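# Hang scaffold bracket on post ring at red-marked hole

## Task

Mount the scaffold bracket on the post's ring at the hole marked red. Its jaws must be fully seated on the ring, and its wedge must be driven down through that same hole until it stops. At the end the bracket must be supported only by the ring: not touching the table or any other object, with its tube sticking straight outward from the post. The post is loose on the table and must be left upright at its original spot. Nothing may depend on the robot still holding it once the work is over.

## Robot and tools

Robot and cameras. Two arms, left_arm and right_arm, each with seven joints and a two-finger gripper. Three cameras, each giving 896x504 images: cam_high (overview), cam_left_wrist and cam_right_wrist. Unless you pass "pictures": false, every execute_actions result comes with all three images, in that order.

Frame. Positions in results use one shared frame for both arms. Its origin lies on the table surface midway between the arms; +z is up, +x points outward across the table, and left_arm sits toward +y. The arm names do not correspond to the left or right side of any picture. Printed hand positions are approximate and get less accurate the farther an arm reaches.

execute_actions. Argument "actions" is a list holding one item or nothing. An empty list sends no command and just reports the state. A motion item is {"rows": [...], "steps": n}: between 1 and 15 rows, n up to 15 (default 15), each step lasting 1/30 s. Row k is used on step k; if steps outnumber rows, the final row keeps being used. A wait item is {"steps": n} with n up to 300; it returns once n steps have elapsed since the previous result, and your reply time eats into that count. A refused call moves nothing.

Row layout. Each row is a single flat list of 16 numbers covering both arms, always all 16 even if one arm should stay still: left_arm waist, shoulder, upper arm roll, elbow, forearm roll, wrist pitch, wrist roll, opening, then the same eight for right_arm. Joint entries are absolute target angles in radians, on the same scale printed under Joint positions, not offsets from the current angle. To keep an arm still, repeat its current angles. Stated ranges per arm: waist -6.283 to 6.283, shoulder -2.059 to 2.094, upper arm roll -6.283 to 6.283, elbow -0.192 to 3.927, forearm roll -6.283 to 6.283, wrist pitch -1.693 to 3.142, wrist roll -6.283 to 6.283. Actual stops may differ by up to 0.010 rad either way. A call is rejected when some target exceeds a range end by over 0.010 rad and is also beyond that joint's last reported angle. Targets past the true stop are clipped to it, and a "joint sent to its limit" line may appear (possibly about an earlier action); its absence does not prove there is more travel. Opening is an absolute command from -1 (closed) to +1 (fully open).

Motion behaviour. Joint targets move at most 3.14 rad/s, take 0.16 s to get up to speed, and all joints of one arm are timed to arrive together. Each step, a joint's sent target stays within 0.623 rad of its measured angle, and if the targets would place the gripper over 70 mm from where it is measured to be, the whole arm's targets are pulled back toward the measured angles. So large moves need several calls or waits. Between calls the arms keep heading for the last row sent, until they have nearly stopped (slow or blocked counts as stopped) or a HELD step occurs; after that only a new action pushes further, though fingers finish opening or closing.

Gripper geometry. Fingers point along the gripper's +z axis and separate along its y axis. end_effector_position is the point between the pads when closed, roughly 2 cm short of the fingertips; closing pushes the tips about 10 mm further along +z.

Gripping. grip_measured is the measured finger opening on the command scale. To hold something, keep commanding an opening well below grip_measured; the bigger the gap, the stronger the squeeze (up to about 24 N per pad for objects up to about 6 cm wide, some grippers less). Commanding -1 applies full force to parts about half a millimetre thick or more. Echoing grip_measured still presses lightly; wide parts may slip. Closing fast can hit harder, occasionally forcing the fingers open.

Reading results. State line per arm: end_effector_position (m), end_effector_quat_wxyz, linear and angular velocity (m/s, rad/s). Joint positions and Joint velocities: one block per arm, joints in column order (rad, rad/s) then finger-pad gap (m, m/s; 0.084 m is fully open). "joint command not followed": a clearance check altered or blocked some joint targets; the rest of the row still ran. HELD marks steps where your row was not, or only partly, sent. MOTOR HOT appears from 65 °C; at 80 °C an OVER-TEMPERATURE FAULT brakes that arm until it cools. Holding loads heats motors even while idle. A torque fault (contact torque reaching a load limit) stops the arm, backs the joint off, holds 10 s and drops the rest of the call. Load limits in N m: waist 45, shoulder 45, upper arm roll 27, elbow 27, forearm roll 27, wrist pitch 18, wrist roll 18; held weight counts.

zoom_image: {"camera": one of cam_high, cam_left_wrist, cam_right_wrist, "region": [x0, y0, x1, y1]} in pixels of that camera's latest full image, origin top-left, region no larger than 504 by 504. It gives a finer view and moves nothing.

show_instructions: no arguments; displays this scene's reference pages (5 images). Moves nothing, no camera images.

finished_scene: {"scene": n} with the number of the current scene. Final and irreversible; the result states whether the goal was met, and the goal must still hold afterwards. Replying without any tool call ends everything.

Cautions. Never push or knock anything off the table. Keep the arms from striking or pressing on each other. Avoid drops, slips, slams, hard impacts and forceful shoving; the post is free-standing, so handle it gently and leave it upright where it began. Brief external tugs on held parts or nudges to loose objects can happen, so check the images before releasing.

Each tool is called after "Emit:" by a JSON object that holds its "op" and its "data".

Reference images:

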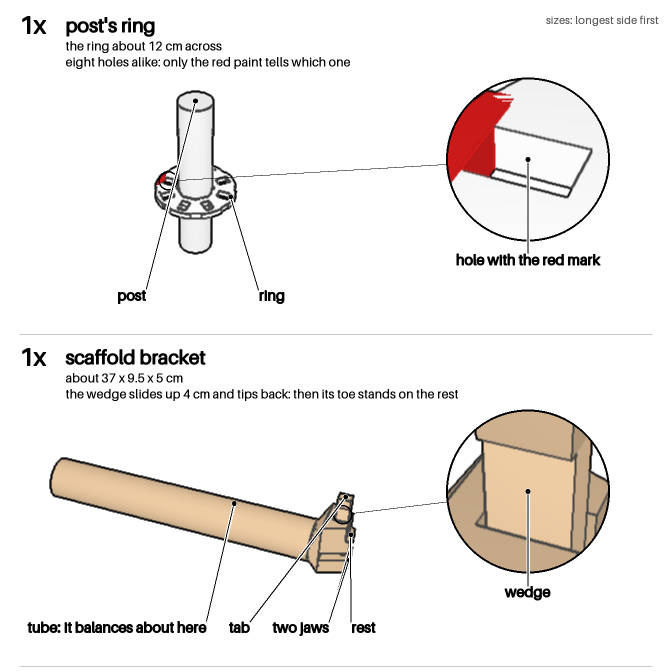

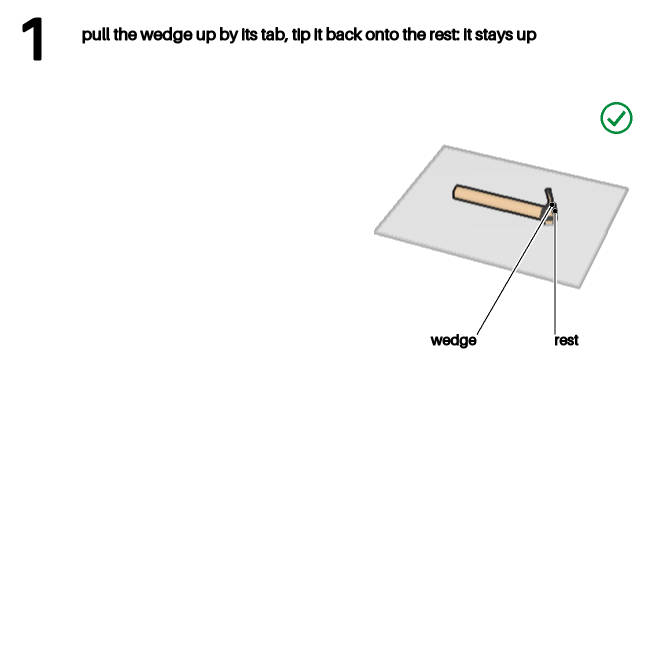

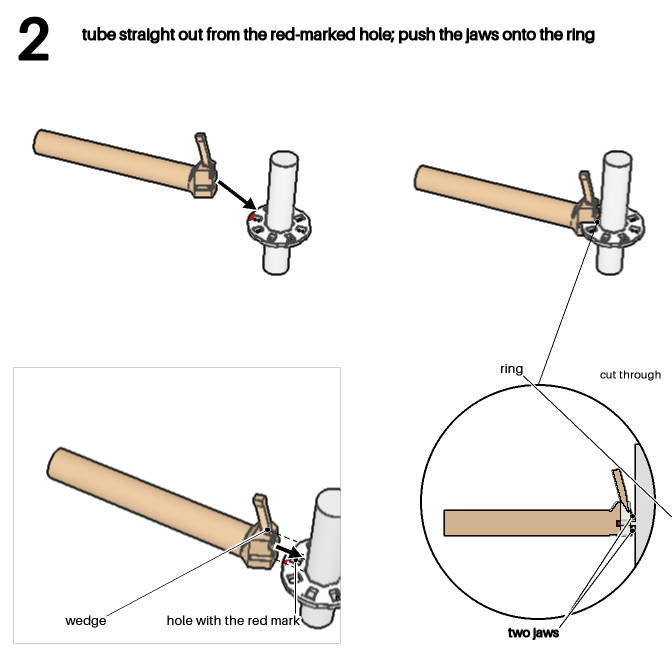

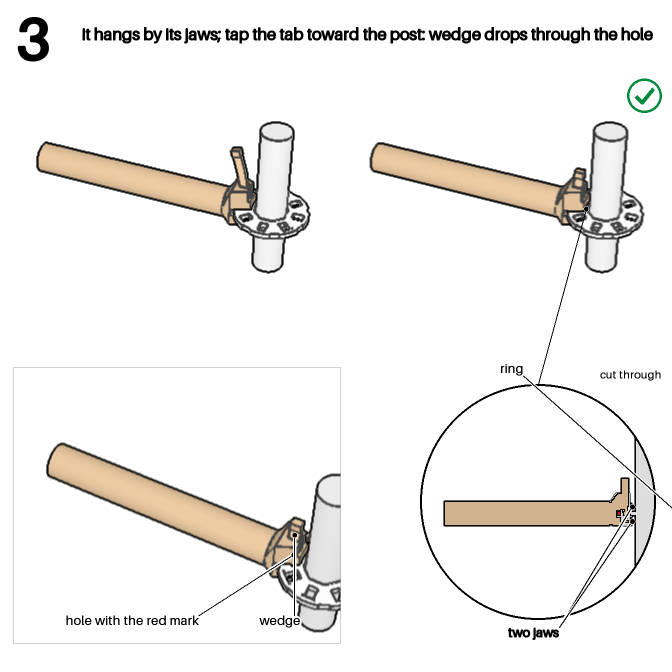

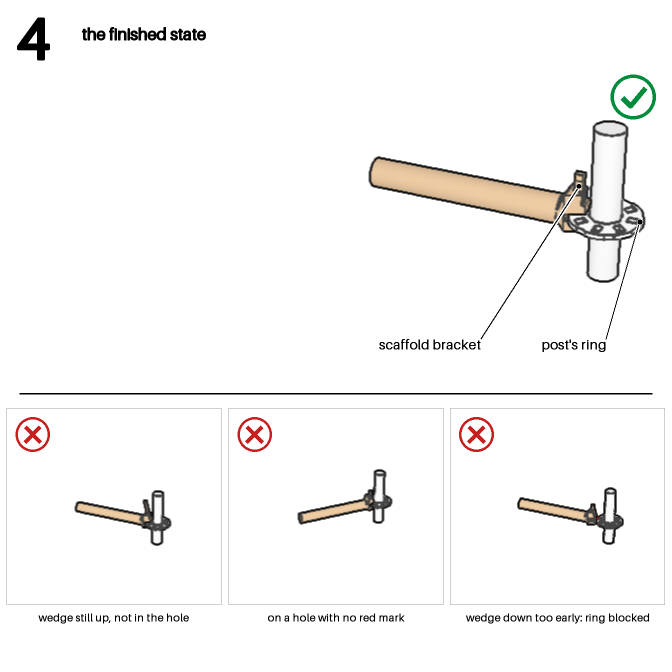

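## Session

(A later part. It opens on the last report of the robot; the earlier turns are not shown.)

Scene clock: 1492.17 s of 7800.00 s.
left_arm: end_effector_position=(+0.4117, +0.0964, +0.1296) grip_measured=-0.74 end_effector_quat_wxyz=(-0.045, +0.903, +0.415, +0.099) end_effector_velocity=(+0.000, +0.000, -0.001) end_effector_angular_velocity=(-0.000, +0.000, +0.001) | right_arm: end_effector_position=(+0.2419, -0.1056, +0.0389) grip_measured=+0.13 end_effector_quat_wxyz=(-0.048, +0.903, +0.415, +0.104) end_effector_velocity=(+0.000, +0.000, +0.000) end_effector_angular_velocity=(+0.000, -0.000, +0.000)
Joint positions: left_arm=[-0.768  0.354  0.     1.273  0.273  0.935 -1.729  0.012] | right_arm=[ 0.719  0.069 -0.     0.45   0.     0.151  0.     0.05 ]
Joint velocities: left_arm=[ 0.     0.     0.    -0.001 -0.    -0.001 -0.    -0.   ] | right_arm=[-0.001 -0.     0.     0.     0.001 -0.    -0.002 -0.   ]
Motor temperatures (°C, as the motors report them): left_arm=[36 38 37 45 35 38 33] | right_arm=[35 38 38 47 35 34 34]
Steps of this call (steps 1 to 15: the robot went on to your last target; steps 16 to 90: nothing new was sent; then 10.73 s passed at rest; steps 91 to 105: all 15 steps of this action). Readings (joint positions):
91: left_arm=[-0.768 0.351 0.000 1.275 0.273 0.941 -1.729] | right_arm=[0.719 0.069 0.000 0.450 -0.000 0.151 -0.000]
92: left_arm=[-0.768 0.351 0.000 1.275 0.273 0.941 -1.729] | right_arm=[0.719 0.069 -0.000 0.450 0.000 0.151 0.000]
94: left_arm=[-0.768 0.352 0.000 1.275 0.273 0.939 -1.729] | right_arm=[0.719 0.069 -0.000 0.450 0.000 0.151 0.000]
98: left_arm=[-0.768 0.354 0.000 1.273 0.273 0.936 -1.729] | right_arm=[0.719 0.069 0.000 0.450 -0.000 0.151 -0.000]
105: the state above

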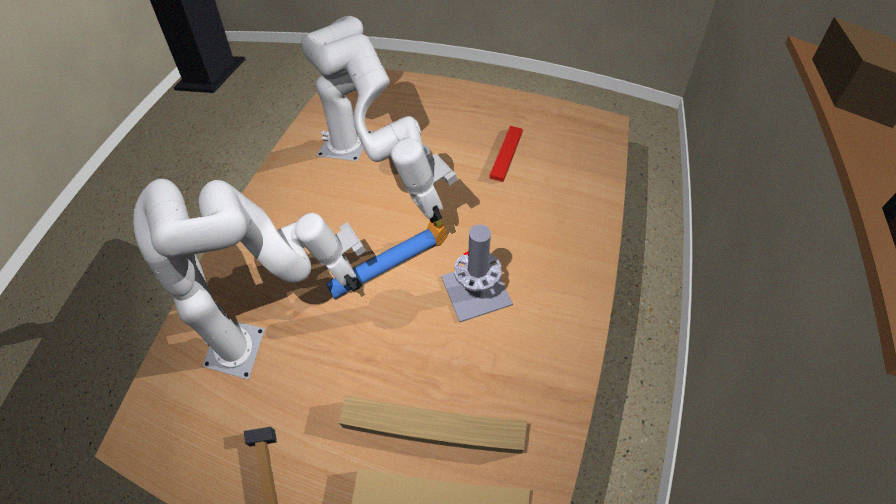

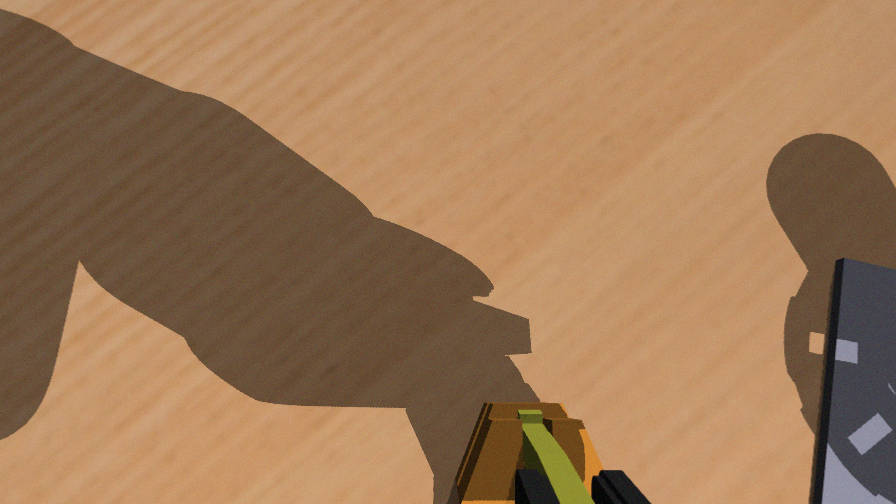

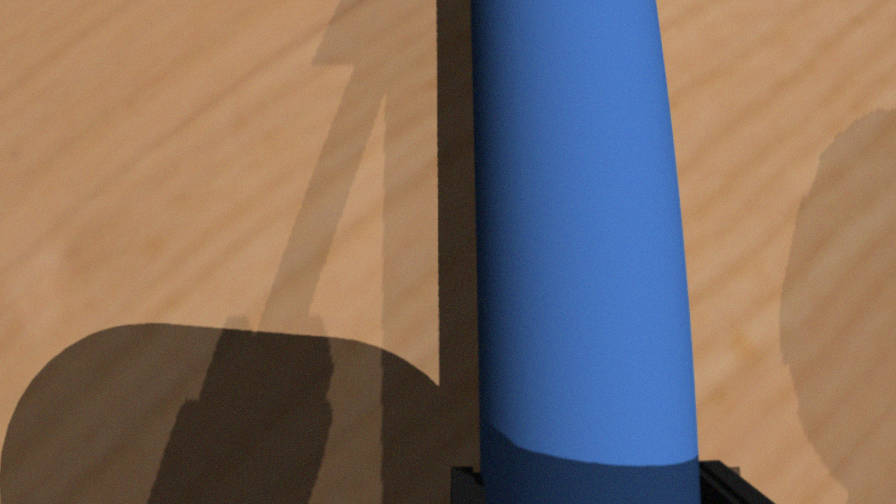

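Head is back on the table. Release slowly.

Emit:
{"op": "execute_actions", "data": {"actions": [{"rows": [[-0.7681,0.3546,0,1.2724,0.2727,0.9347,-1.7288,-0.82, 0.719,0.0690,0,0.4499,0,0.1510,0,-1],[-0.7681,0.3546,0,1.2724,0.2727,0.9347,-1.7288,-0.77, 0.719,0.0690,0,0.4499,0,0.1510,0,-1],[-0.7681,0.3546,0,1.2724,0.2727,0.9347,-1.7288,-0.74, 0.719,0.0690,0,0.4499,0,0.1510,0,-1],[-0.7681,0.3546,0,1.2724,0.2727,0.9347,-1.7288,-0.72, 0.719,0.0690,0,0.4499,0,0.1510,0,-1],[-0.7681,0.3546,0,1.2724,0.2727,0.9347,-1.7288,-0.70, 0.719,0.0690,0,0.4499,0,0.1510,0,-1],[-0.7681,0.3546,0,1.2724,0.2727,0.9347,-1.7288,-0.68, 0.719,0.0690,0,0.4499,0,0.1510,0,-1],[-0.7681,0.3546,0,1.2724,0.2727,0.9347,-1.7288,-0.65, 0.719,0.0690,0,0.4499,0,0.1510,0,-1],[-0.7681,0.3546,0,1.2724,0.2727,0.9347,-1.7288,-0.6, 0.719,0.0690,0,0.4499,0,0.1510,0,-1],[-0.7681,0.3546,0,1.2724,0.2727,0.9347,-1.7288,-0.5, 0.719,0.0690,0,0.4499,0,0.1510,0,-1],[-0.7681,0.3546,0,1.2724,0.2727,0.9347,-1.7288,-0.4, 0.719,0.0690,0,0.4499,0,0.1510,0,-1],[-0.7681,0.3546,0,1.2724,0.2727,0.9347,-1.7288,-0.3, 0.719,0.0690,0,0.4499,0,0.1510,0,-1],[-0.7681,0.3546,0,1.2724,0.2727,0.9347,-1.7288,-0.2, 0.719,0.0690,0,0.4499,0,0.1510,0,-1],[-0.7681,0.3546,0,1.2724,0.2727,0.9347,-1.7288,-0.1, 0.719,0.0690,0,0.4499,0,0.1510,0,-1]], "steps": 15}], "pictures": false}}

Emit:
{"op": "execute_actions", "data": {"actions": [{"steps": 10}]}}

Scene clock: 1510.50 s of 7800.00 s.
left_arm: end_effector_position=(+0.4110, +0.0960, +0.1289) grip_measured=-0.11 end_effector_quat_wxyz=(-0.045, +0.904, +0.414, +0.099) end_effector_velocity=(+0.006, +0.006, +0.001) end_effector_angular_velocity=(+0.002, -0.005, +0.012) | right_arm: end_effector_position=(+0.2431, -0.1044, +0.0401) grip_measured=+0.13 end_effector_quat_wxyz=(-0.049, +0.903, +0.414, +0.106) end_effector_velocity=(-0.001, -0.001, -0.001) end_effector_angular_velocity=(-0.002, +0.002, +0.001)
Joint positions: left_arm=[-0.769  0.355 -0.001  1.272  0.272  0.935 -1.729  0.039] | right_arm=[ 0.719  0.068 -0.     0.452  0.     0.15   0.     0.05 ]
Joint velocities: left_arm=[ 0.005  0.     0.009  0.003  0.002  0.    -0.001  0.001] | right_arm=[ 0.     0.     0.    -0.001  0.     0.001 -0.001 -0.   ]
Motor temperatures (°C, as the motors report them): left_arm=[36 38 37 44 35 38 33] | right_arm=[35 38 38 47 35 34 34]
Steps of this call (steps 1 to 15: the robot went on to your last target; steps 16 to 90: nothing new was sent; then 14.83 s passed at rest; steps 91 to 105: all 15 steps of this action). Readings (joint positions):
91: left_arm=[-0.768 0.355 0.000 1.272 0.273 0.935 -1.729] | right_arm=[0.719 0.069 -0.000 0.450 -0.000 0.151 -0.000]
92: left_arm=[-0.768 0.355 0.000 1.272 0.273 0.935 -1.729] | right_arm=[0.719 0.069 -0.000 0.450 -0.000 0.151 -0.000]
94: left_arm=[-0.768 0.355 0.000 1.272 0.273 0.935 -1.729] | right_arm=[0.719 0.069 -0.000 0.450 -0.000 0.151 -0.000]
98: left_arm=[-0.770 0.355 -0.004 1.272 0.272 0.935 -1.729] | right_arm=[0.719 0.068 -0.000 0.452 0.000 0.150 0.000]
105: the state above

Scene clock: 1510.83 s of 7800.00 s.
left_arm: end_effector_position=(+0.4113, +0.0964, +0.1289) grip_measured=-0.11 end_effector_quat_wxyz=(-0.046, +0.904, +0.414, +0.099) end_effector_velocity=(+0.001, +0.001, +0.000) end_effector_angular_velocity=(-0.000, -0.001, +0.002) | right_arm: end_effector_position=(+0.2424, -0.1052, +0.0393) grip_measured=+0.13 end_effector_quat_wxyz=(-0.048, +0.903, +0.414, +0.105) end_effector_velocity=(-0.000, -0.000, -0.000) end_effector_angular_velocity=(-0.001, +0.000, +0.002)
Joint positions: left_arm=[-0.768  0.355 -0.     1.272  0.273  0.935 -1.729  0.039] | right_arm=[ 0.719  0.069 -0.     0.45   0.     0.151  0.     0.05 ]
Joint velocities: left_arm=[ 0.001  0.     0.001  0.001  0.    -0.    -0.    -0.   ] | right_arm=[-0.001 -0.     0.001 -0.    -0.001  0.001 -0.001  0.   ]
Motor temperatures (°C, as the motors report them): left_arm=[36 38 37 44 35 38 33] | right_arm=[35 38 38 47 35 34 34]
Steps of this call (steps 1 to 10: the robot went on to your last target). Readings (joint positions):
1: left_arm=[-0.768 0.355 -0.000 1.272 0.273 0.935 -1.729] | right_arm=[0.719 0.068 -0.000 0.452 0.000 0.150 0.000]
2: left_arm=[-0.768 0.355 -0.000 1.272 0.273 0.935 -1.729] | right_arm=[0.719 0.068 -0.000 0.452 0.000 0.150 0.000]
4: left_arm=[-0.768 0.355 -0.000 1.272 0.273 0.935 -1.729] | right_arm=[0.719 0.068 -0.000 0.452 0.000 0.150 0.000]
8: left_arm=[-0.768 0.355 -0.000 1.272 0.273 0.935 -1.729] | right_arm=[0.719 0.069 -0.000 0.451 0.000 0.150 0.000]
10: the state above

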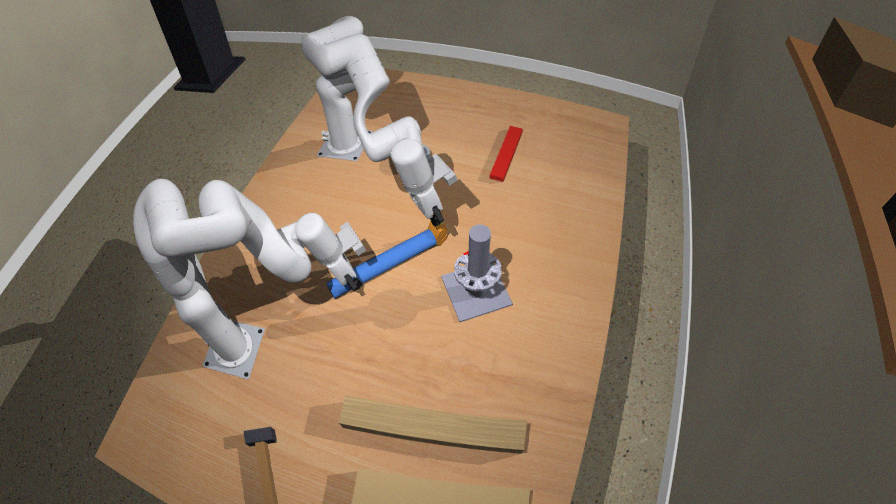

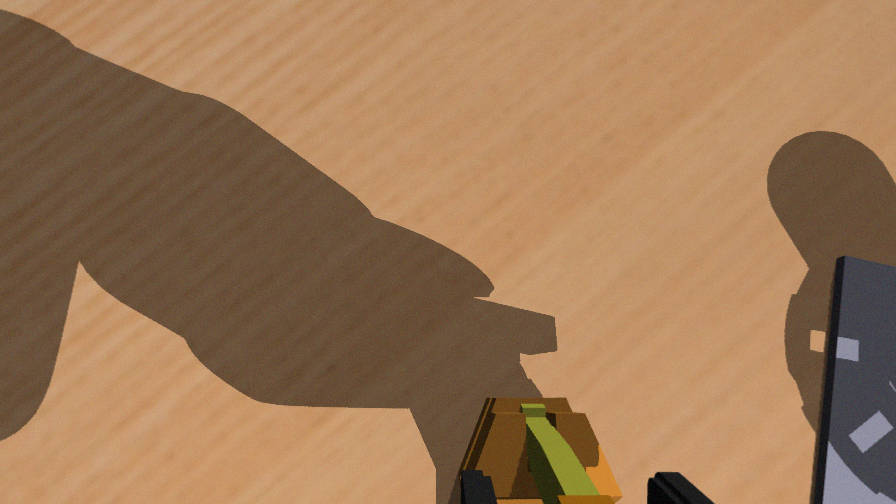

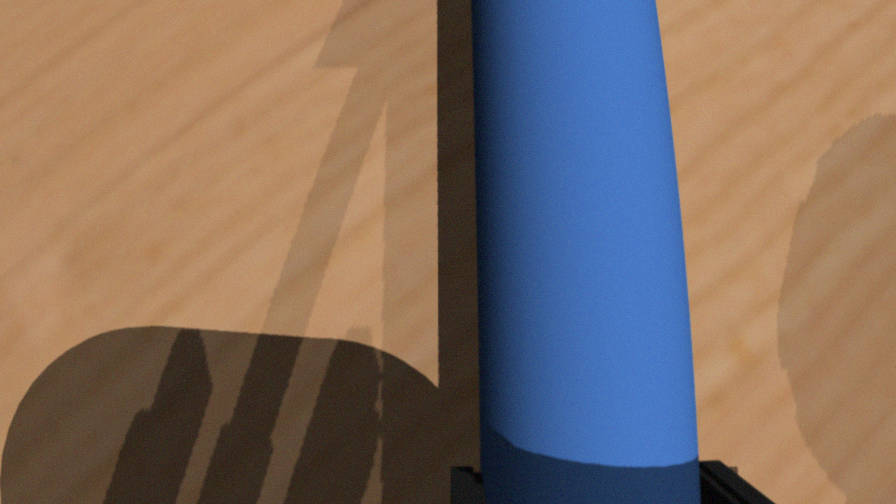

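Emit:
{"op": "execute_actions", "data": {"actions": [{"rows": [[-0.7692,0.3549,0,1.2723,0.2697,0.9341,-1.7281,0.0, 0.719,0.0698,0,0.4499,0,0.1502,0,-1],[-0.7725,0.3557,0,1.2720,0.2610,0.9324,-1.7261,0.1, 0.719,0.0708,0,0.4499,0,0.1492,0,-1],[-0.7777,0.3571,0,1.2714,0.2468,0.9296,-1.7229,0.2, 0.719,0.0720,0,0.4499,0,0.1480,0,-1],[-0.7848,0.3589,0,1.2707,0.2277,0.9259,-1.7185,0.3, 0.719,0.0732,0,0.4499,0,0.1468,0,-1],[-0.7935,0.3611,0,1.2699,0.2045,0.9214,-1.7132,0.4, 0.719,0.0744,0,0.4499,0,0.1456,0,-1],[-0.8031,0.3636,0,1.2689,0.1786,0.9163,-1.7072,0.5, 0.719,0.0754,0,0.4499,0,0.1446,0,-1],[-0.8135,0.3663,0,1.2678,0.1505,0.9109,-1.7008,0.6, 0.719,0.0760,0,0.4499,0,0.1440,0,-1],[-0.8241,0.3690,0,1.2668,0.1222,0.9053,-1.6943,0.6, 0.719,0.0764,0,0.4499,0,0.1436,0,-1],[-0.8345,0.3717,0,1.2657,0.0941,0.8999,-1.6879,0.6, 0.719,0.0764,0,0.4499,0,0.1436,0,-1],[-0.8442,0.3742,0,1.2648,0.0682,0.8948,-1.6819,0.6, 0.719,0.0764,0,0.4499,0,0.1436,0,-1],[-0.8528,0.3764,0,1.2639,0.0450,0.8903,-1.6766,0.6, 0.719,0.0764,0,0.4499,0,0.1436,0,-1],[-0.8599,0.3782,0,1.2632,0.0259,0.8866,-1.6722,0.6, 0.719,0.0764,0,0.4499,0,0.1436,0,-1],[-0.8651,0.3796,0,1.2626,0.0117,0.8838,-1.6690,0.6, 0.719,0.0764,0,0.4499,0,0.1436,0,-1],[-0.8684,0.3804,0,1.2623,0.0030,0.8821,-1.6670,0.6, 0.719,0.0764,0,0.4499,0,0.1436,0,-1],[-0.8695,0.3807,0,1.2622,0,0.8815,-1.6663,0.6, 0.719,0.0764,0,0.4499,0,0.1436,0,-1]], "steps": 15}], "pictures": false}}

Emit:
{"op": "execute_actions", "data": {"actions": [{"rows": [[-0.8695,0.3807,0,1.2622,0,0.8815,-1.6663,0.6, 0.719,0.0764,0,0.4499,0,0.1436,0,-0.6],[-0.8695,0.3807,0,1.2622,0,0.8815,-1.6663,0.6, 0.719,0.0764,0,0.4499,0,0.1436,0,-0.3],[-0.8695,0.3807,0,1.2622,0,0.8815,-1.6663,0.6, 0.719,0.0764,0,0.4499,0,0.1436,0,-0.1],[-0.8695,0.3807,0,1.2622,0,0.8815,-1.6663,0.6, 0.719,0.0764,0,0.4499,0,0.1436,0,0.05],[-0.8695,0.3807,0,1.2622,0,0.8815,-1.6663,0.6, 0.719,0.0764,0,0.4499,0,0.1436,0,0.11],[-0.8695,0.3807,0,1.2622,0,0.8815,-1.6663,0.6, 0.719,0.0764,0,0.4499,0,0.1436,0,0.14],[-0.8695,0.3807,0,1.2622,0,0.8815,-1.6663,0.6, 0.719,0.0764,0,0.4499,0,0.1436,0,0.17],[-0.8695,0.3807,0,1.2622,0,0.8815,-1.6663,0.6, 0.719,0.0764,0,0.4499,0,0.1436,0,0.2],[-0.8695,0.3807,0,1.2622,0,0.8815,-1.6663,0.6, 0.719,0.0764,0,0.4499,0,0.1436,0,0.25],[-0.8695,0.3807,0,1.2622,0,0.8815,-1.6663,0.6, 0.719,0.0764,0,0.4499,0,0.1436,0,0.32],[-0.8695,0.3807,0,1.2622,0,0.8815,-1.6663,0.6, 0.719,0.0764,0,0.4499,0,0.1436,0,0.42],[-0.8695,0.3807,0,1.2622,0,0.8815,-1.6663,0.6, 0.719,0.0764,0,0.4499,0,0.1436,0,0.55],[-0.8695,0.3807,0,1.2622,0,0.8815,-1.6663,0.6, 0.719,0.0764,0,0.4499,0,0.1436,0,0.7]], "steps": 15}]}}

Scene clock: 1602.50 s of 7800.00 s.
left_arm: end_effector_position=(+0.3565, +0.0329, +0.1121) grip_measured=+0.59 end_effector_quat_wxyz=(-0.007, +0.910, +0.415, +0.015) end_effector_velocity=(-0.130, -0.138, -0.031) end_effector_angular_velocity=(-0.298, +0.271, -0.003) | right_arm: end_effector_position=(+0.2420, -0.1051, +0.0377) grip_measured=+0.13 end_effector_quat_wxyz=(-0.048, +0.902, +0.415, +0.105) end_effector_velocity=(+0.003, +0.004, -0.001) end_effector_angular_velocity=(+0.005, -0.003, -0.003)
Joint positions: left_arm=[-0.854  0.377 -0.002  1.264  0.044  0.89  -1.677  0.069] | right_arm=[ 0.719  0.074  0.     0.45  -0.     0.144 -0.     0.05 ]
Joint velocities: left_arm=[-0.198  0.051 -0.009 -0.022 -0.51  -0.098  0.115 -0.   ] | right_arm=[-0.     0.015  0.002  0.012  0.003 -0.009  0.002  0.   ]
Motor temperatures (°C, as the motors report them): left_arm=[36 38 37 44 35 38 33] | right_arm=[35 38 38 45 35 33 34]
Steps of this call (steps 1 to 15: the robot went on to your last target; steps 16 to 90: nothing new was sent; then 88.17 s passed at rest; steps 91 to 105: all 15 steps of this action). Readings (joint positions):
91: left_arm=[-0.768 0.355 0.000 1.272 0.273 0.935 -1.729] | right_arm=[0.719 0.069 -0.000 0.450 0.000 0.151 0.000]
92: left_arm=[-0.768 0.355 0.000 1.272 0.272 0.934 -1.729] | right_arm=[0.719 0.069 0.000 0.450 -0.000 0.151 -0.000]
94: left_arm=[-0.771 0.355 0.001 1.272 0.263 0.933 -1.727] | right_arm=[0.719 0.070 0.000 0.450 -0.000 0.150 -0.000]
98: left_arm=[-0.792 0.361 0.001 1.270 0.206 0.922 -1.713] | right_arm=[0.719 0.073 0.000 0.450 -0.000 0.146 -0.000]
105: the state above

Scene clock: 1603.00 s of 7800.00 s.
left_arm: end_effector_position=(+0.3476, +0.0228, +0.1101) grip_measured=+0.59 end_effector_quat_wxyz=(-0.000, +0.909, +0.417, +0.000) end_effector_velocity=(-0.000, -0.001, +0.000) end_effector_angular_velocity=(-0.002, +0.001, +0.000) | right_arm: end_effector_position=(+0.2420, -0.1057, +0.0366) grip_measured=+0.70 end_effector_quat_wxyz=(-0.048, +0.903, +0.414, +0.104) end_effector_velocity=(+0.001, +0.002, +0.003) end_effector_angular_velocity=(+0.005, -0.006, +0.007)
Joint positions: left_arm=[-0.869  0.381  0.     1.262  0.     0.882 -1.666  0.069] | right_arm=[ 0.719  0.077 -0.     0.45   0.     0.143  0.     0.073]
Joint velocities: left_arm=[-0.     0.    -0.001  0.001 -0.002 -0.    -0.    -0.   ] | right_arm=[ 0.    -0.008  0.002  0.001 -0.002  0.001 -0.003  0.001]
Motor temperatures (°C, as the motors report them): left_arm=[36 38 37 44 35 38 33] | right_arm=[35 38 38 45 35 33 34]
Steps of this call (steps 1 to 15: all 15 steps of this action). Readings (joint positions):
1: left_arm=[-0.860 0.378 -0.002 1.263 0.030 0.887 -1.673] | right_arm=[0.719 0.075 0.000 0.450 -0.000 0.144 -0.000]
2: left_arm=[-0.864 0.379 -0.002 1.262 0.020 0.886 -1.671] | right_arm=[0.719 0.075 0.000 0.450 -0.000 0.144 -0.000]
4: left_arm=[-0.867 0.380 -0.001 1.262 0.009 0.883 -1.669] | right_arm=[0.719 0.075 0.000 0.450 -0.000 0.143 -0.000]
8: left_arm=[-0.868 0.380 0.001 1.262 0.002 0.882 -1.667] | right_arm=[0.719 0.078 0.000 0.451 0.000 0.143 0.000]
15: the state above

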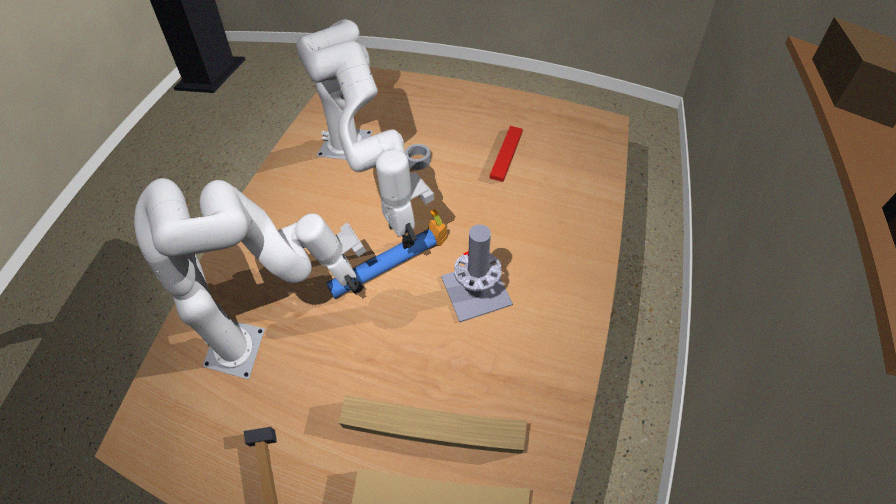

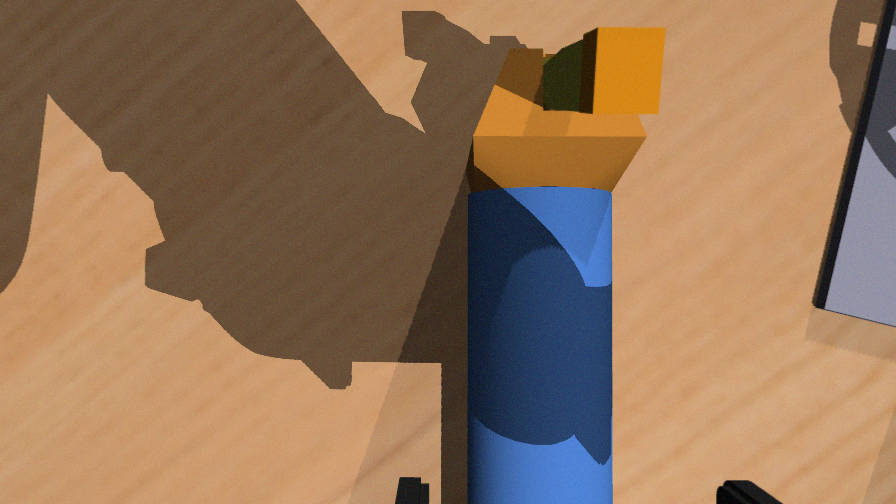

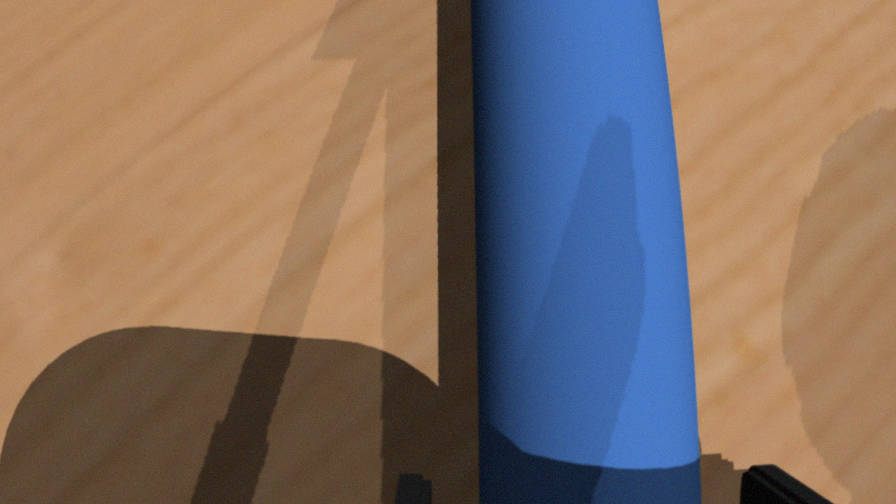

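Emit:
{"op": "execute_actions", "data": {"actions": [{"rows": [[-0.8695,0.3822,0,1.2618,0,0.8796,-1.6663,0.6, 0.719,0.0707,0,0.4522,0,0.1503,0,0.7],[-0.8695,0.3865,0,1.2607,0,0.8742,-1.6663,0.6, 0.719,0.0540,0,0.4590,0,0.1700,0,0.7],[-0.8695,0.3935,0,1.2588,0,0.8653,-1.6663,0.6, 0.719,0.0269,0,0.4701,0,0.2019,0,0.7],[-0.8695,0.4029,0,1.2563,0,0.8534,-1.6663,0.6, 0.719,-0.0095,0,0.4850,0,0.2448,0,0.7],[-0.8695,0.4143,0,1.2530,0,0.8387,-1.6663,0.6, 0.719,-0.0538,0,0.5031,0,0.2970,0,0.7],[-0.8695,0.4270,0,1.2495,0,0.8225,-1.6663,0.6, 0.719,-0.1033,0,0.5232,0,0.3552,0,0.7],[-0.8695,0.4410,0,1.2458,0,0.8048,-1.6663,0.6, 0.719,-0.1570,0,0.5451,0,0.4184,0,0.7],[-0.8695,0.4555,0,1.2424,0,0.7869,-1.6663,0.6, 0.719,-0.2111,0,0.5673,0,0.4822,0,0.7],[-0.8695,0.4700,0,1.2394,0,0.7694,-1.6663,0.6, 0.719,-0.2648,0,0.5892,0,0.5454,0,0.7],[-0.8695,0.4833,0,1.2367,0,0.7534,-1.6663,0.6, 0.719,-0.3143,0,0.6094,0,0.6037,0,0.7],[-0.8695,0.4954,0,1.2344,0,0.7390,-1.6663,0.6, 0.719,-0.3586,0,0.6274,0,0.6558,0,0.7],[-0.8695,0.5054,0,1.2326,0,0.7272,-1.6663,0.6, 0.719,-0.3950,0,0.6423,0,0.6987,0,0.7],[-0.8695,0.5128,0,1.2313,0,0.7185,-1.6663,0.6, 0.719,-0.4221,0,0.6534,0,0.7306,0,0.7],[-0.8695,0.5174,0,1.2305,0,0.7131,-1.6663,0.6, 0.719,-0.4388,0,0.6602,0,0.7503,0,0.7],[-0.8695,0.5190,0,1.2302,0,0.7112,-1.6663,0.6, 0.719,-0.4445,0,0.6625,0,0.757,0,0.7]], "steps": 15}], "pictures": false}}

Emit:
{"op": "execute_actions", "data": {"actions": [{"rows": [[-0.8695,0.5190,0,1.2302,0,0.7112,-1.6663,0.6, 0.712,-0.4445,0,0.6625,0,0.757,0,0.7],[-0.8695,0.5190,0,1.2302,0,0.7112,-1.6663,0.6, 0.692,-0.4445,0,0.6625,0,0.757,0,0.7],[-0.8695,0.5190,0,1.2302,0,0.7112,-1.6663,0.6, 0.660,-0.4445,0,0.6625,0,0.757,0,0.7],[-0.8695,0.5190,0,1.2302,0,0.7112,-1.6663,0.6, 0.617,-0.4445,0,0.6625,0,0.757,0,0.7],[-0.8695,0.5190,0,1.2302,0,0.7112,-1.6663,0.6, 0.564,-0.4445,0,0.6625,0,0.757,0,0.7],[-0.8695,0.5190,0,1.2302,0,0.7112,-1.6663,0.6, 0.505,-0.4445,0,0.6625,0,0.757,0,0.7],[-0.8695,0.5190,0,1.2302,0,0.7112,-1.6663,0.55, 0.442,-0.4445,0,0.6625,0,0.757,0,0.7],[-0.8695,0.5190,0,1.2302,0,0.7112,-1.6663,0.5, 0.377,-0.4445,0,0.6625,0,0.757,0,0.7],[-0.8695,0.5190,0,1.2302,0,0.7112,-1.6663,0.46, 0.314,-0.4445,0,0.6625,0,0.757,0,0.7],[-0.8695,0.5190,0,1.2302,0,0.7112,-1.6663,0.42, 0.255,-0.4445,0,0.6625,0,0.757,0,0.7],[-0.8695,0.5190,0,1.2302,0,0.7112,-1.6663,0.42, 0.202,-0.4445,0,0.6625,0,0.757,0,0.7],[-0.8695,0.5190,0,1.2302,0,0.7112,-1.6663,0.42, 0.159,-0.4445,0,0.6625,0,0.757,0,0.7],[-0.8695,0.5190,0,1.2302,0,0.7112,-1.6663,0.42, 0.127,-0.4445,0,0.6625,0,0.757,0,0.7],[-0.8695,0.5190,0,1.2302,0,0.7112,-1.6663,0.42, 0.107,-0.4445,0,0.6625,0,0.757,0,0.7],[-0.8695,0.5190,0,1.2302,0,0.7112,-1.6663,0.42, 0.10,-0.4445,0,0.6625,0,0.757,0,0.7]], "steps": 15}]}}

Scene clock: 1643.47 s of 7800.00 s.
left_arm: end_effector_position=(+0.3480, +0.0220, +0.0445) grip_measured=+0.59 end_effector_quat_wxyz=(-0.002, +0.909, +0.417, -0.001) end_effector_velocity=(-0.005, +0.007, -0.138) end_effector_angular_velocity=(+0.015, +0.014, +0.001) | right_arm: end_effector_position=(+0.2613, -0.0830, +0.1814) grip_measured=+0.70 end_effector_quat_wxyz=(-0.065, +0.898, +0.412, +0.141) end_effector_velocity=(-0.009, -0.010, +0.432) end_effector_angular_velocity=(+0.170, -0.145, -0.000)
Joint positions: left_arm=[-0.869  0.5    0.     1.233 -0.     0.737 -1.666  0.069] | right_arm=[ 0.719 -0.265 -0.     0.59   0.     0.543  0.     0.073]
Joint velocities: left_arm=[ 0.001  0.256  0.    -0.054  0.    -0.291  0.    -0.   ] | right_arm=[ 0.001 -0.977  0.     0.395  0.     1.148  0.001  0.   ]
Motor temperatures (°C, as the motors report them): left_arm=[36 38 37 44 35 38 33] | right_arm=[35 38 38 45 35 33 34]
Steps of this call (steps 1 to 15: the robot went on to your last target; steps 16 to 90: nothing new was sent; then 36.97 s passed at rest; steps 91 to 105: all 15 steps of this action). Readings (joint positions):
91: left_arm=[-0.870 0.381 -0.000 1.262 -0.000 0.881 -1.666] | right_arm=[0.719 0.076 0.000 0.450 0.000 0.144 0.000]
92: left_arm=[-0.870 0.381 -0.000 1.262 0.000 0.881 -1.666] | right_arm=[0.719 0.075 0.000 0.450 -0.000 0.146 -0.000]
94: left_arm=[-0.870 0.385 -0.000 1.262 0.000 0.875 -1.666] | right_arm=[0.719 0.062 0.000 0.455 -0.000 0.164 -0.000]
98: left_arm=[-0.870 0.414 -0.000 1.254 0.000 0.837 -1.666] | right_arm=[0.719 -0.032 0.000 0.494 -0.000 0.274 -0.000]
105: the state above

Scene clock: 1643.97 s of 7800.00 s.
left_arm: end_effector_position=(+0.3488, +0.0211, +0.0353) grip_measured=+0.41 end_effector_quat_wxyz=(+0.000, +0.909, +0.417, +0.000) end_effector_velocity=(-0.002, +0.000, -0.002) end_effector_angular_velocity=(+0.002, +0.003, -0.001) | right_arm: end_effector_position=(+0.3506, -0.2148, +0.2564) grip_measured=+0.70 end_effector_quat_wxyz=(-0.042, +0.956, +0.237, +0.167) end_effector_velocity=(+0.209, -0.399, +0.009) end_effector_angular_velocity=(+0.002, -0.005, -1.073)
Joint positions: left_arm=[-0.869  0.519  0.     1.23   0.     0.711 -1.666  0.061] | right_arm=[ 0.346 -0.438 -0.001  0.659 -0.     0.752  0.     0.073]
Joint velocities: left_arm=[-0.001  0.002 -0.001 -0.002 -0.    -0.001 -0.    -0.   ] | right_arm=[-1.074 -0.019  0.003  0.01  -0.     0.023  0.001 -0.   ]
Motor temperatures (°C, as the motors report them): left_arm=[36 38 37 44 35 38 33] | right_arm=[35 38 38 45 35 33 34]
Steps of this call (steps 1 to 15: all 15 steps of this action). Readings (joint positions):
1: left_arm=[-0.869 0.507 0.000 1.231 -0.000 0.729 -1.666] | right_arm=[0.719 -0.298 -0.000 0.603 0.000 0.582 0.000]
2: left_arm=[-0.869 0.512 0.000 1.230 -0.000 0.723 -1.666] | right_arm=[0.719 -0.330 0.000 0.616 0.000 0.620 0.000]
4: left_arm=[-0.869 0.516 0.000 1.230 -0.000 0.717 -1.666] | right_arm=[0.708 -0.389 0.002 0.641 -0.000 0.688 -0.000]
8: left_arm=[-0.870 0.517 -0.000 1.231 0.000 0.712 -1.666] | right_arm=[0.597 -0.434 0.001 0.659 0.000 0.741 -0.000]
15: the state above

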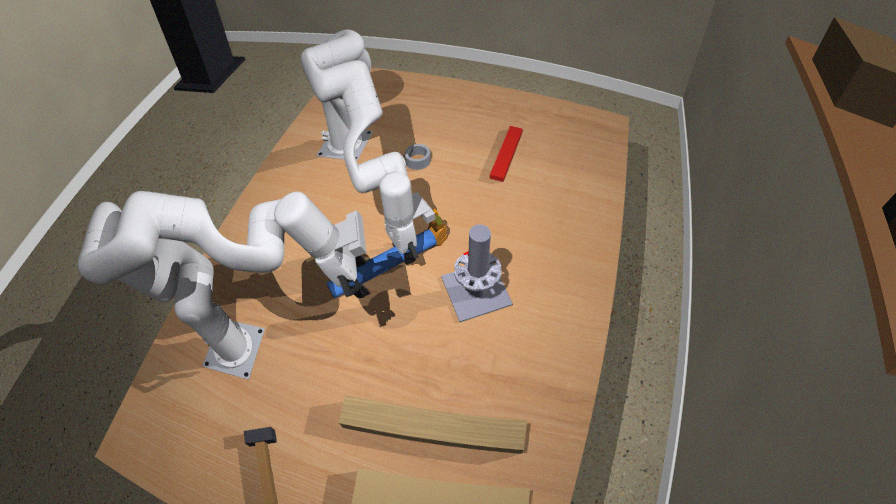

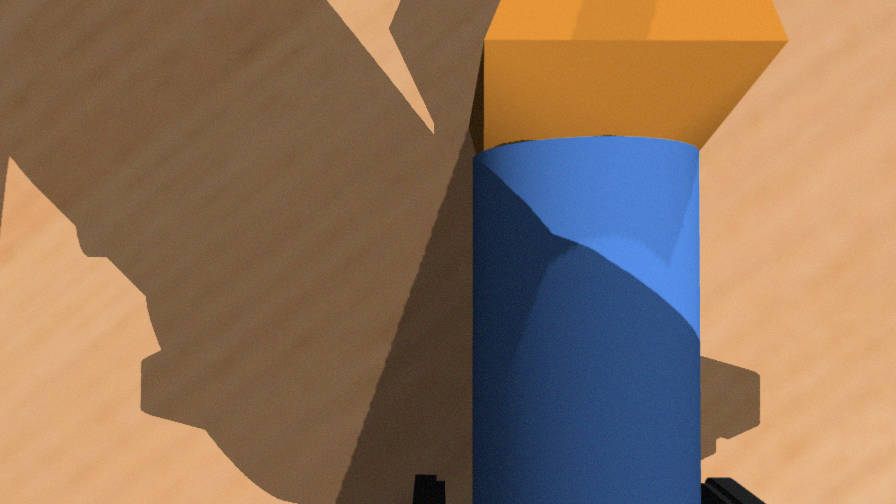

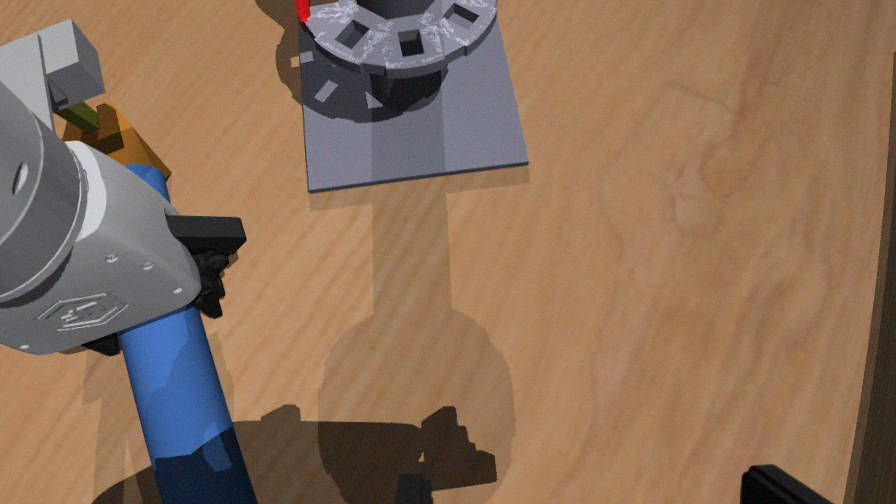

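Emit:
{"op": "execute_actions", "data": {"actions": [{"rows": [[-0.8685,0.5190,0,1.2302,0,0.7112,-1.6653,0.42, 0.10,-0.4445,0,0.6625,0,0.757,0,0.7],[-0.8675,0.5190,0,1.2302,0,0.7112,-1.6643,0.40, 0.10,-0.4445,0,0.6625,0,0.757,0,0.7],[-0.8668,0.5190,0,1.2302,0,0.7112,-1.6636,0.36, 0.10,-0.4445,0,0.6625,0,0.757,0,0.7],[-0.8668,0.5190,0,1.2302,0,0.7112,-1.6636,0.31, 0.10,-0.4445,0,0.6625,0,0.757,0,0.7],[-0.8668,0.5190,0,1.2302,0,0.7112,-1.6636,0.26, 0.10,-0.4445,0,0.6625,0,0.757,0,0.7],[-0.8668,0.5190,0,1.2302,0,0.7112,-1.6636,0.22, 0.10,-0.4445,0,0.6625,0,0.757,0,0.7],[-0.8668,0.5190,0,1.2302,0,0.7112,-1.6636,0.19, 0.10,-0.4445,0,0.6625,0,0.757,0,0.7],[-0.8668,0.5190,0,1.2302,0,0.7112,-1.6636,0.16, 0.10,-0.4445,0,0.6625,0,0.757,0,0.7],[-0.8668,0.5190,0,1.2302,0,0.7112,-1.6636,0.13, 0.10,-0.4445,0,0.6625,0,0.757,0,0.7],[-0.8668,0.5190,0,1.2302,0,0.7112,-1.6636,0.08, 0.10,-0.4445,0,0.6625,0,0.757,0,0.7],[-0.8668,0.5190,0,1.2302,0,0.7112,-1.6636,-0.05, 0.10,-0.4445,0,0.6625,0,0.757,0,0.7],[-0.8668,0.5190,0,1.2302,0,0.7112,-1.6636,-0.3, 0.10,-0.4445,0,0.6625,0,0.757,0,0.7],[-0.8668,0.5190,0,1.2302,0,0.7112,-1.6636,-0.6, 0.10,-0.4445,0,0.6625,0,0.757,0,0.7],[-0.8668,0.5190,0,1.2302,0,0.7112,-1.6636,-1, 0.10,-0.4445,0,0.6625,0,0.757,0,0.7]], "steps": 15}]}}

Scene clock: 1667.27 s of 7800.00 s.
left_arm: end_effector_position=(+0.3502, +0.0220, +0.0353) grip_measured=+0.13 end_effector_quat_wxyz=(+0.001, +0.909, +0.417, +0.000) end_effector_velocity=(-0.002, +0.001, -0.000) end_effector_angular_velocity=(+0.005, +0.004, -0.006) | right_arm: end_effector_position=(+0.3870, -0.3106, +0.2600) grip_measured=+0.70 end_effector_quat_wxyz=(-0.021, +0.978, +0.119, +0.173) end_effector_velocity=(-0.000, +0.000, +0.000) end_effector_angular_velocity=(-0.001, -0.000, +0.001)
Joint positions: left_arm=[-0.867  0.519  0.     1.231 -0.     0.711 -1.664  0.05 ] | right_arm=[ 0.1   -0.444 -0.     0.663 -0.     0.757 -0.     0.073]
Joint velocities: left_arm=[ 0.001 -0.002 -0.002 -0.003  0.001  0.005  0.004 -0.   ] | right_arm=[ 0.    -0.     0.    -0.    -0.001  0.     0.     0.   ]
Motor temperatures (°C, as the motors report them): left_arm=[36 38 37 44 35 38 33] | right_arm=[35 38 38 47 35 33 34]
Steps of this call (steps 1 to 30: the robot went on to your last target; steps 31 to 90: nothing new was sent; then 19.80 s passed at rest; steps 91 to 105: all 15 steps of this action). Readings (joint positions):
91: left_arm=[-0.869 0.519 -0.000 1.230 0.000 0.711 -1.666] | right_arm=[0.100 -0.445 -0.000 0.662 0.000 0.757 0.000]
92: left_arm=[-0.869 0.519 -0.000 1.230 0.000 0.711 -1.666] | right_arm=[0.100 -0.445 0.000 0.662 -0.000 0.757 -0.000]
94: left_arm=[-0.868 0.519 -0.000 1.230 -0.000 0.711 -1.665] | right_arm=[0.100 -0.445 -0.000 0.663 -0.000 0.757 -0.000]
98: left_arm=[-0.867 0.519 0.000 1.230 -0.000 0.711 -1.664] | right_arm=[0.100 -0.444 0.000 0.662 -0.000 0.757 -0.000]
105: the state above

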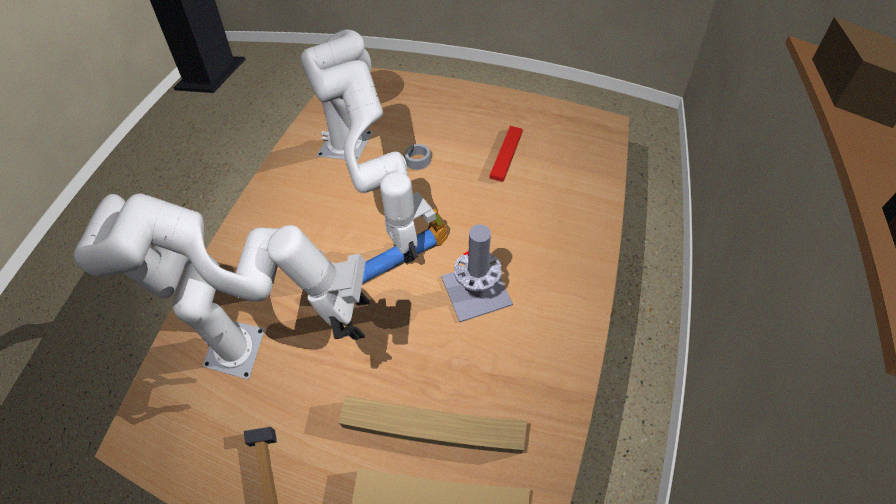

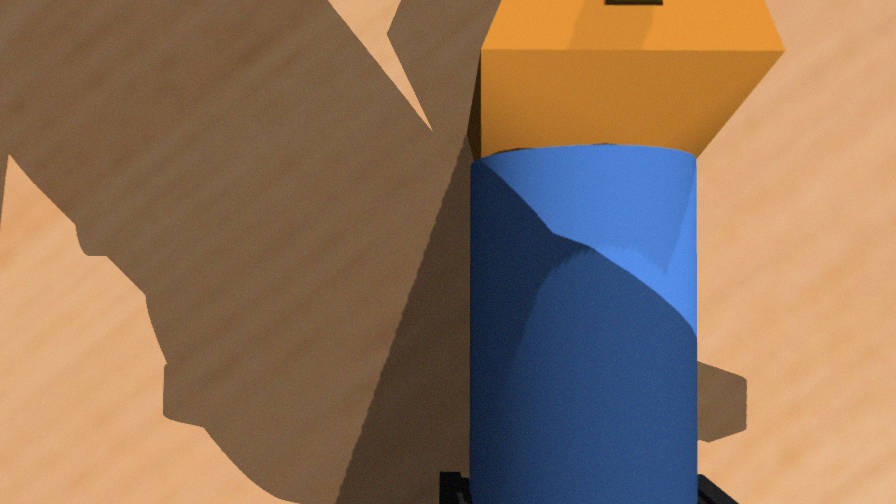

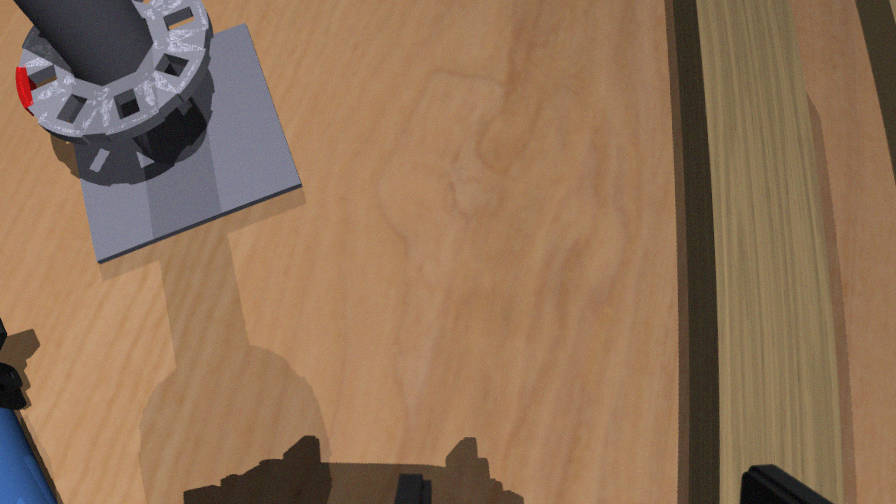

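Emit:
{"op": "zoom_image", "data": {"camera": "cam_right_wrist", "region": [0, 0, 320, 280]}}

Region (0, 0, 320, 280) of cam_right_wrist's 896x504 image, scaled by 1.575, with more detail than that image has; it fills the top 441 rows of this view, and the rest is white.

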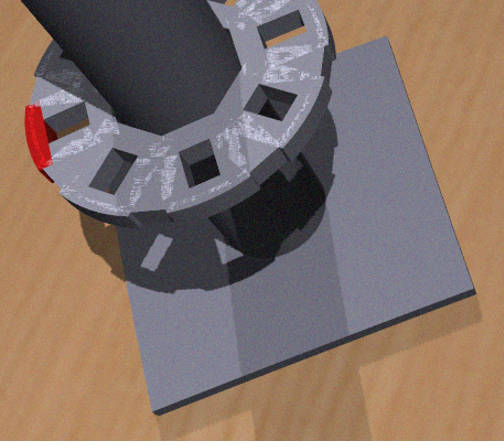

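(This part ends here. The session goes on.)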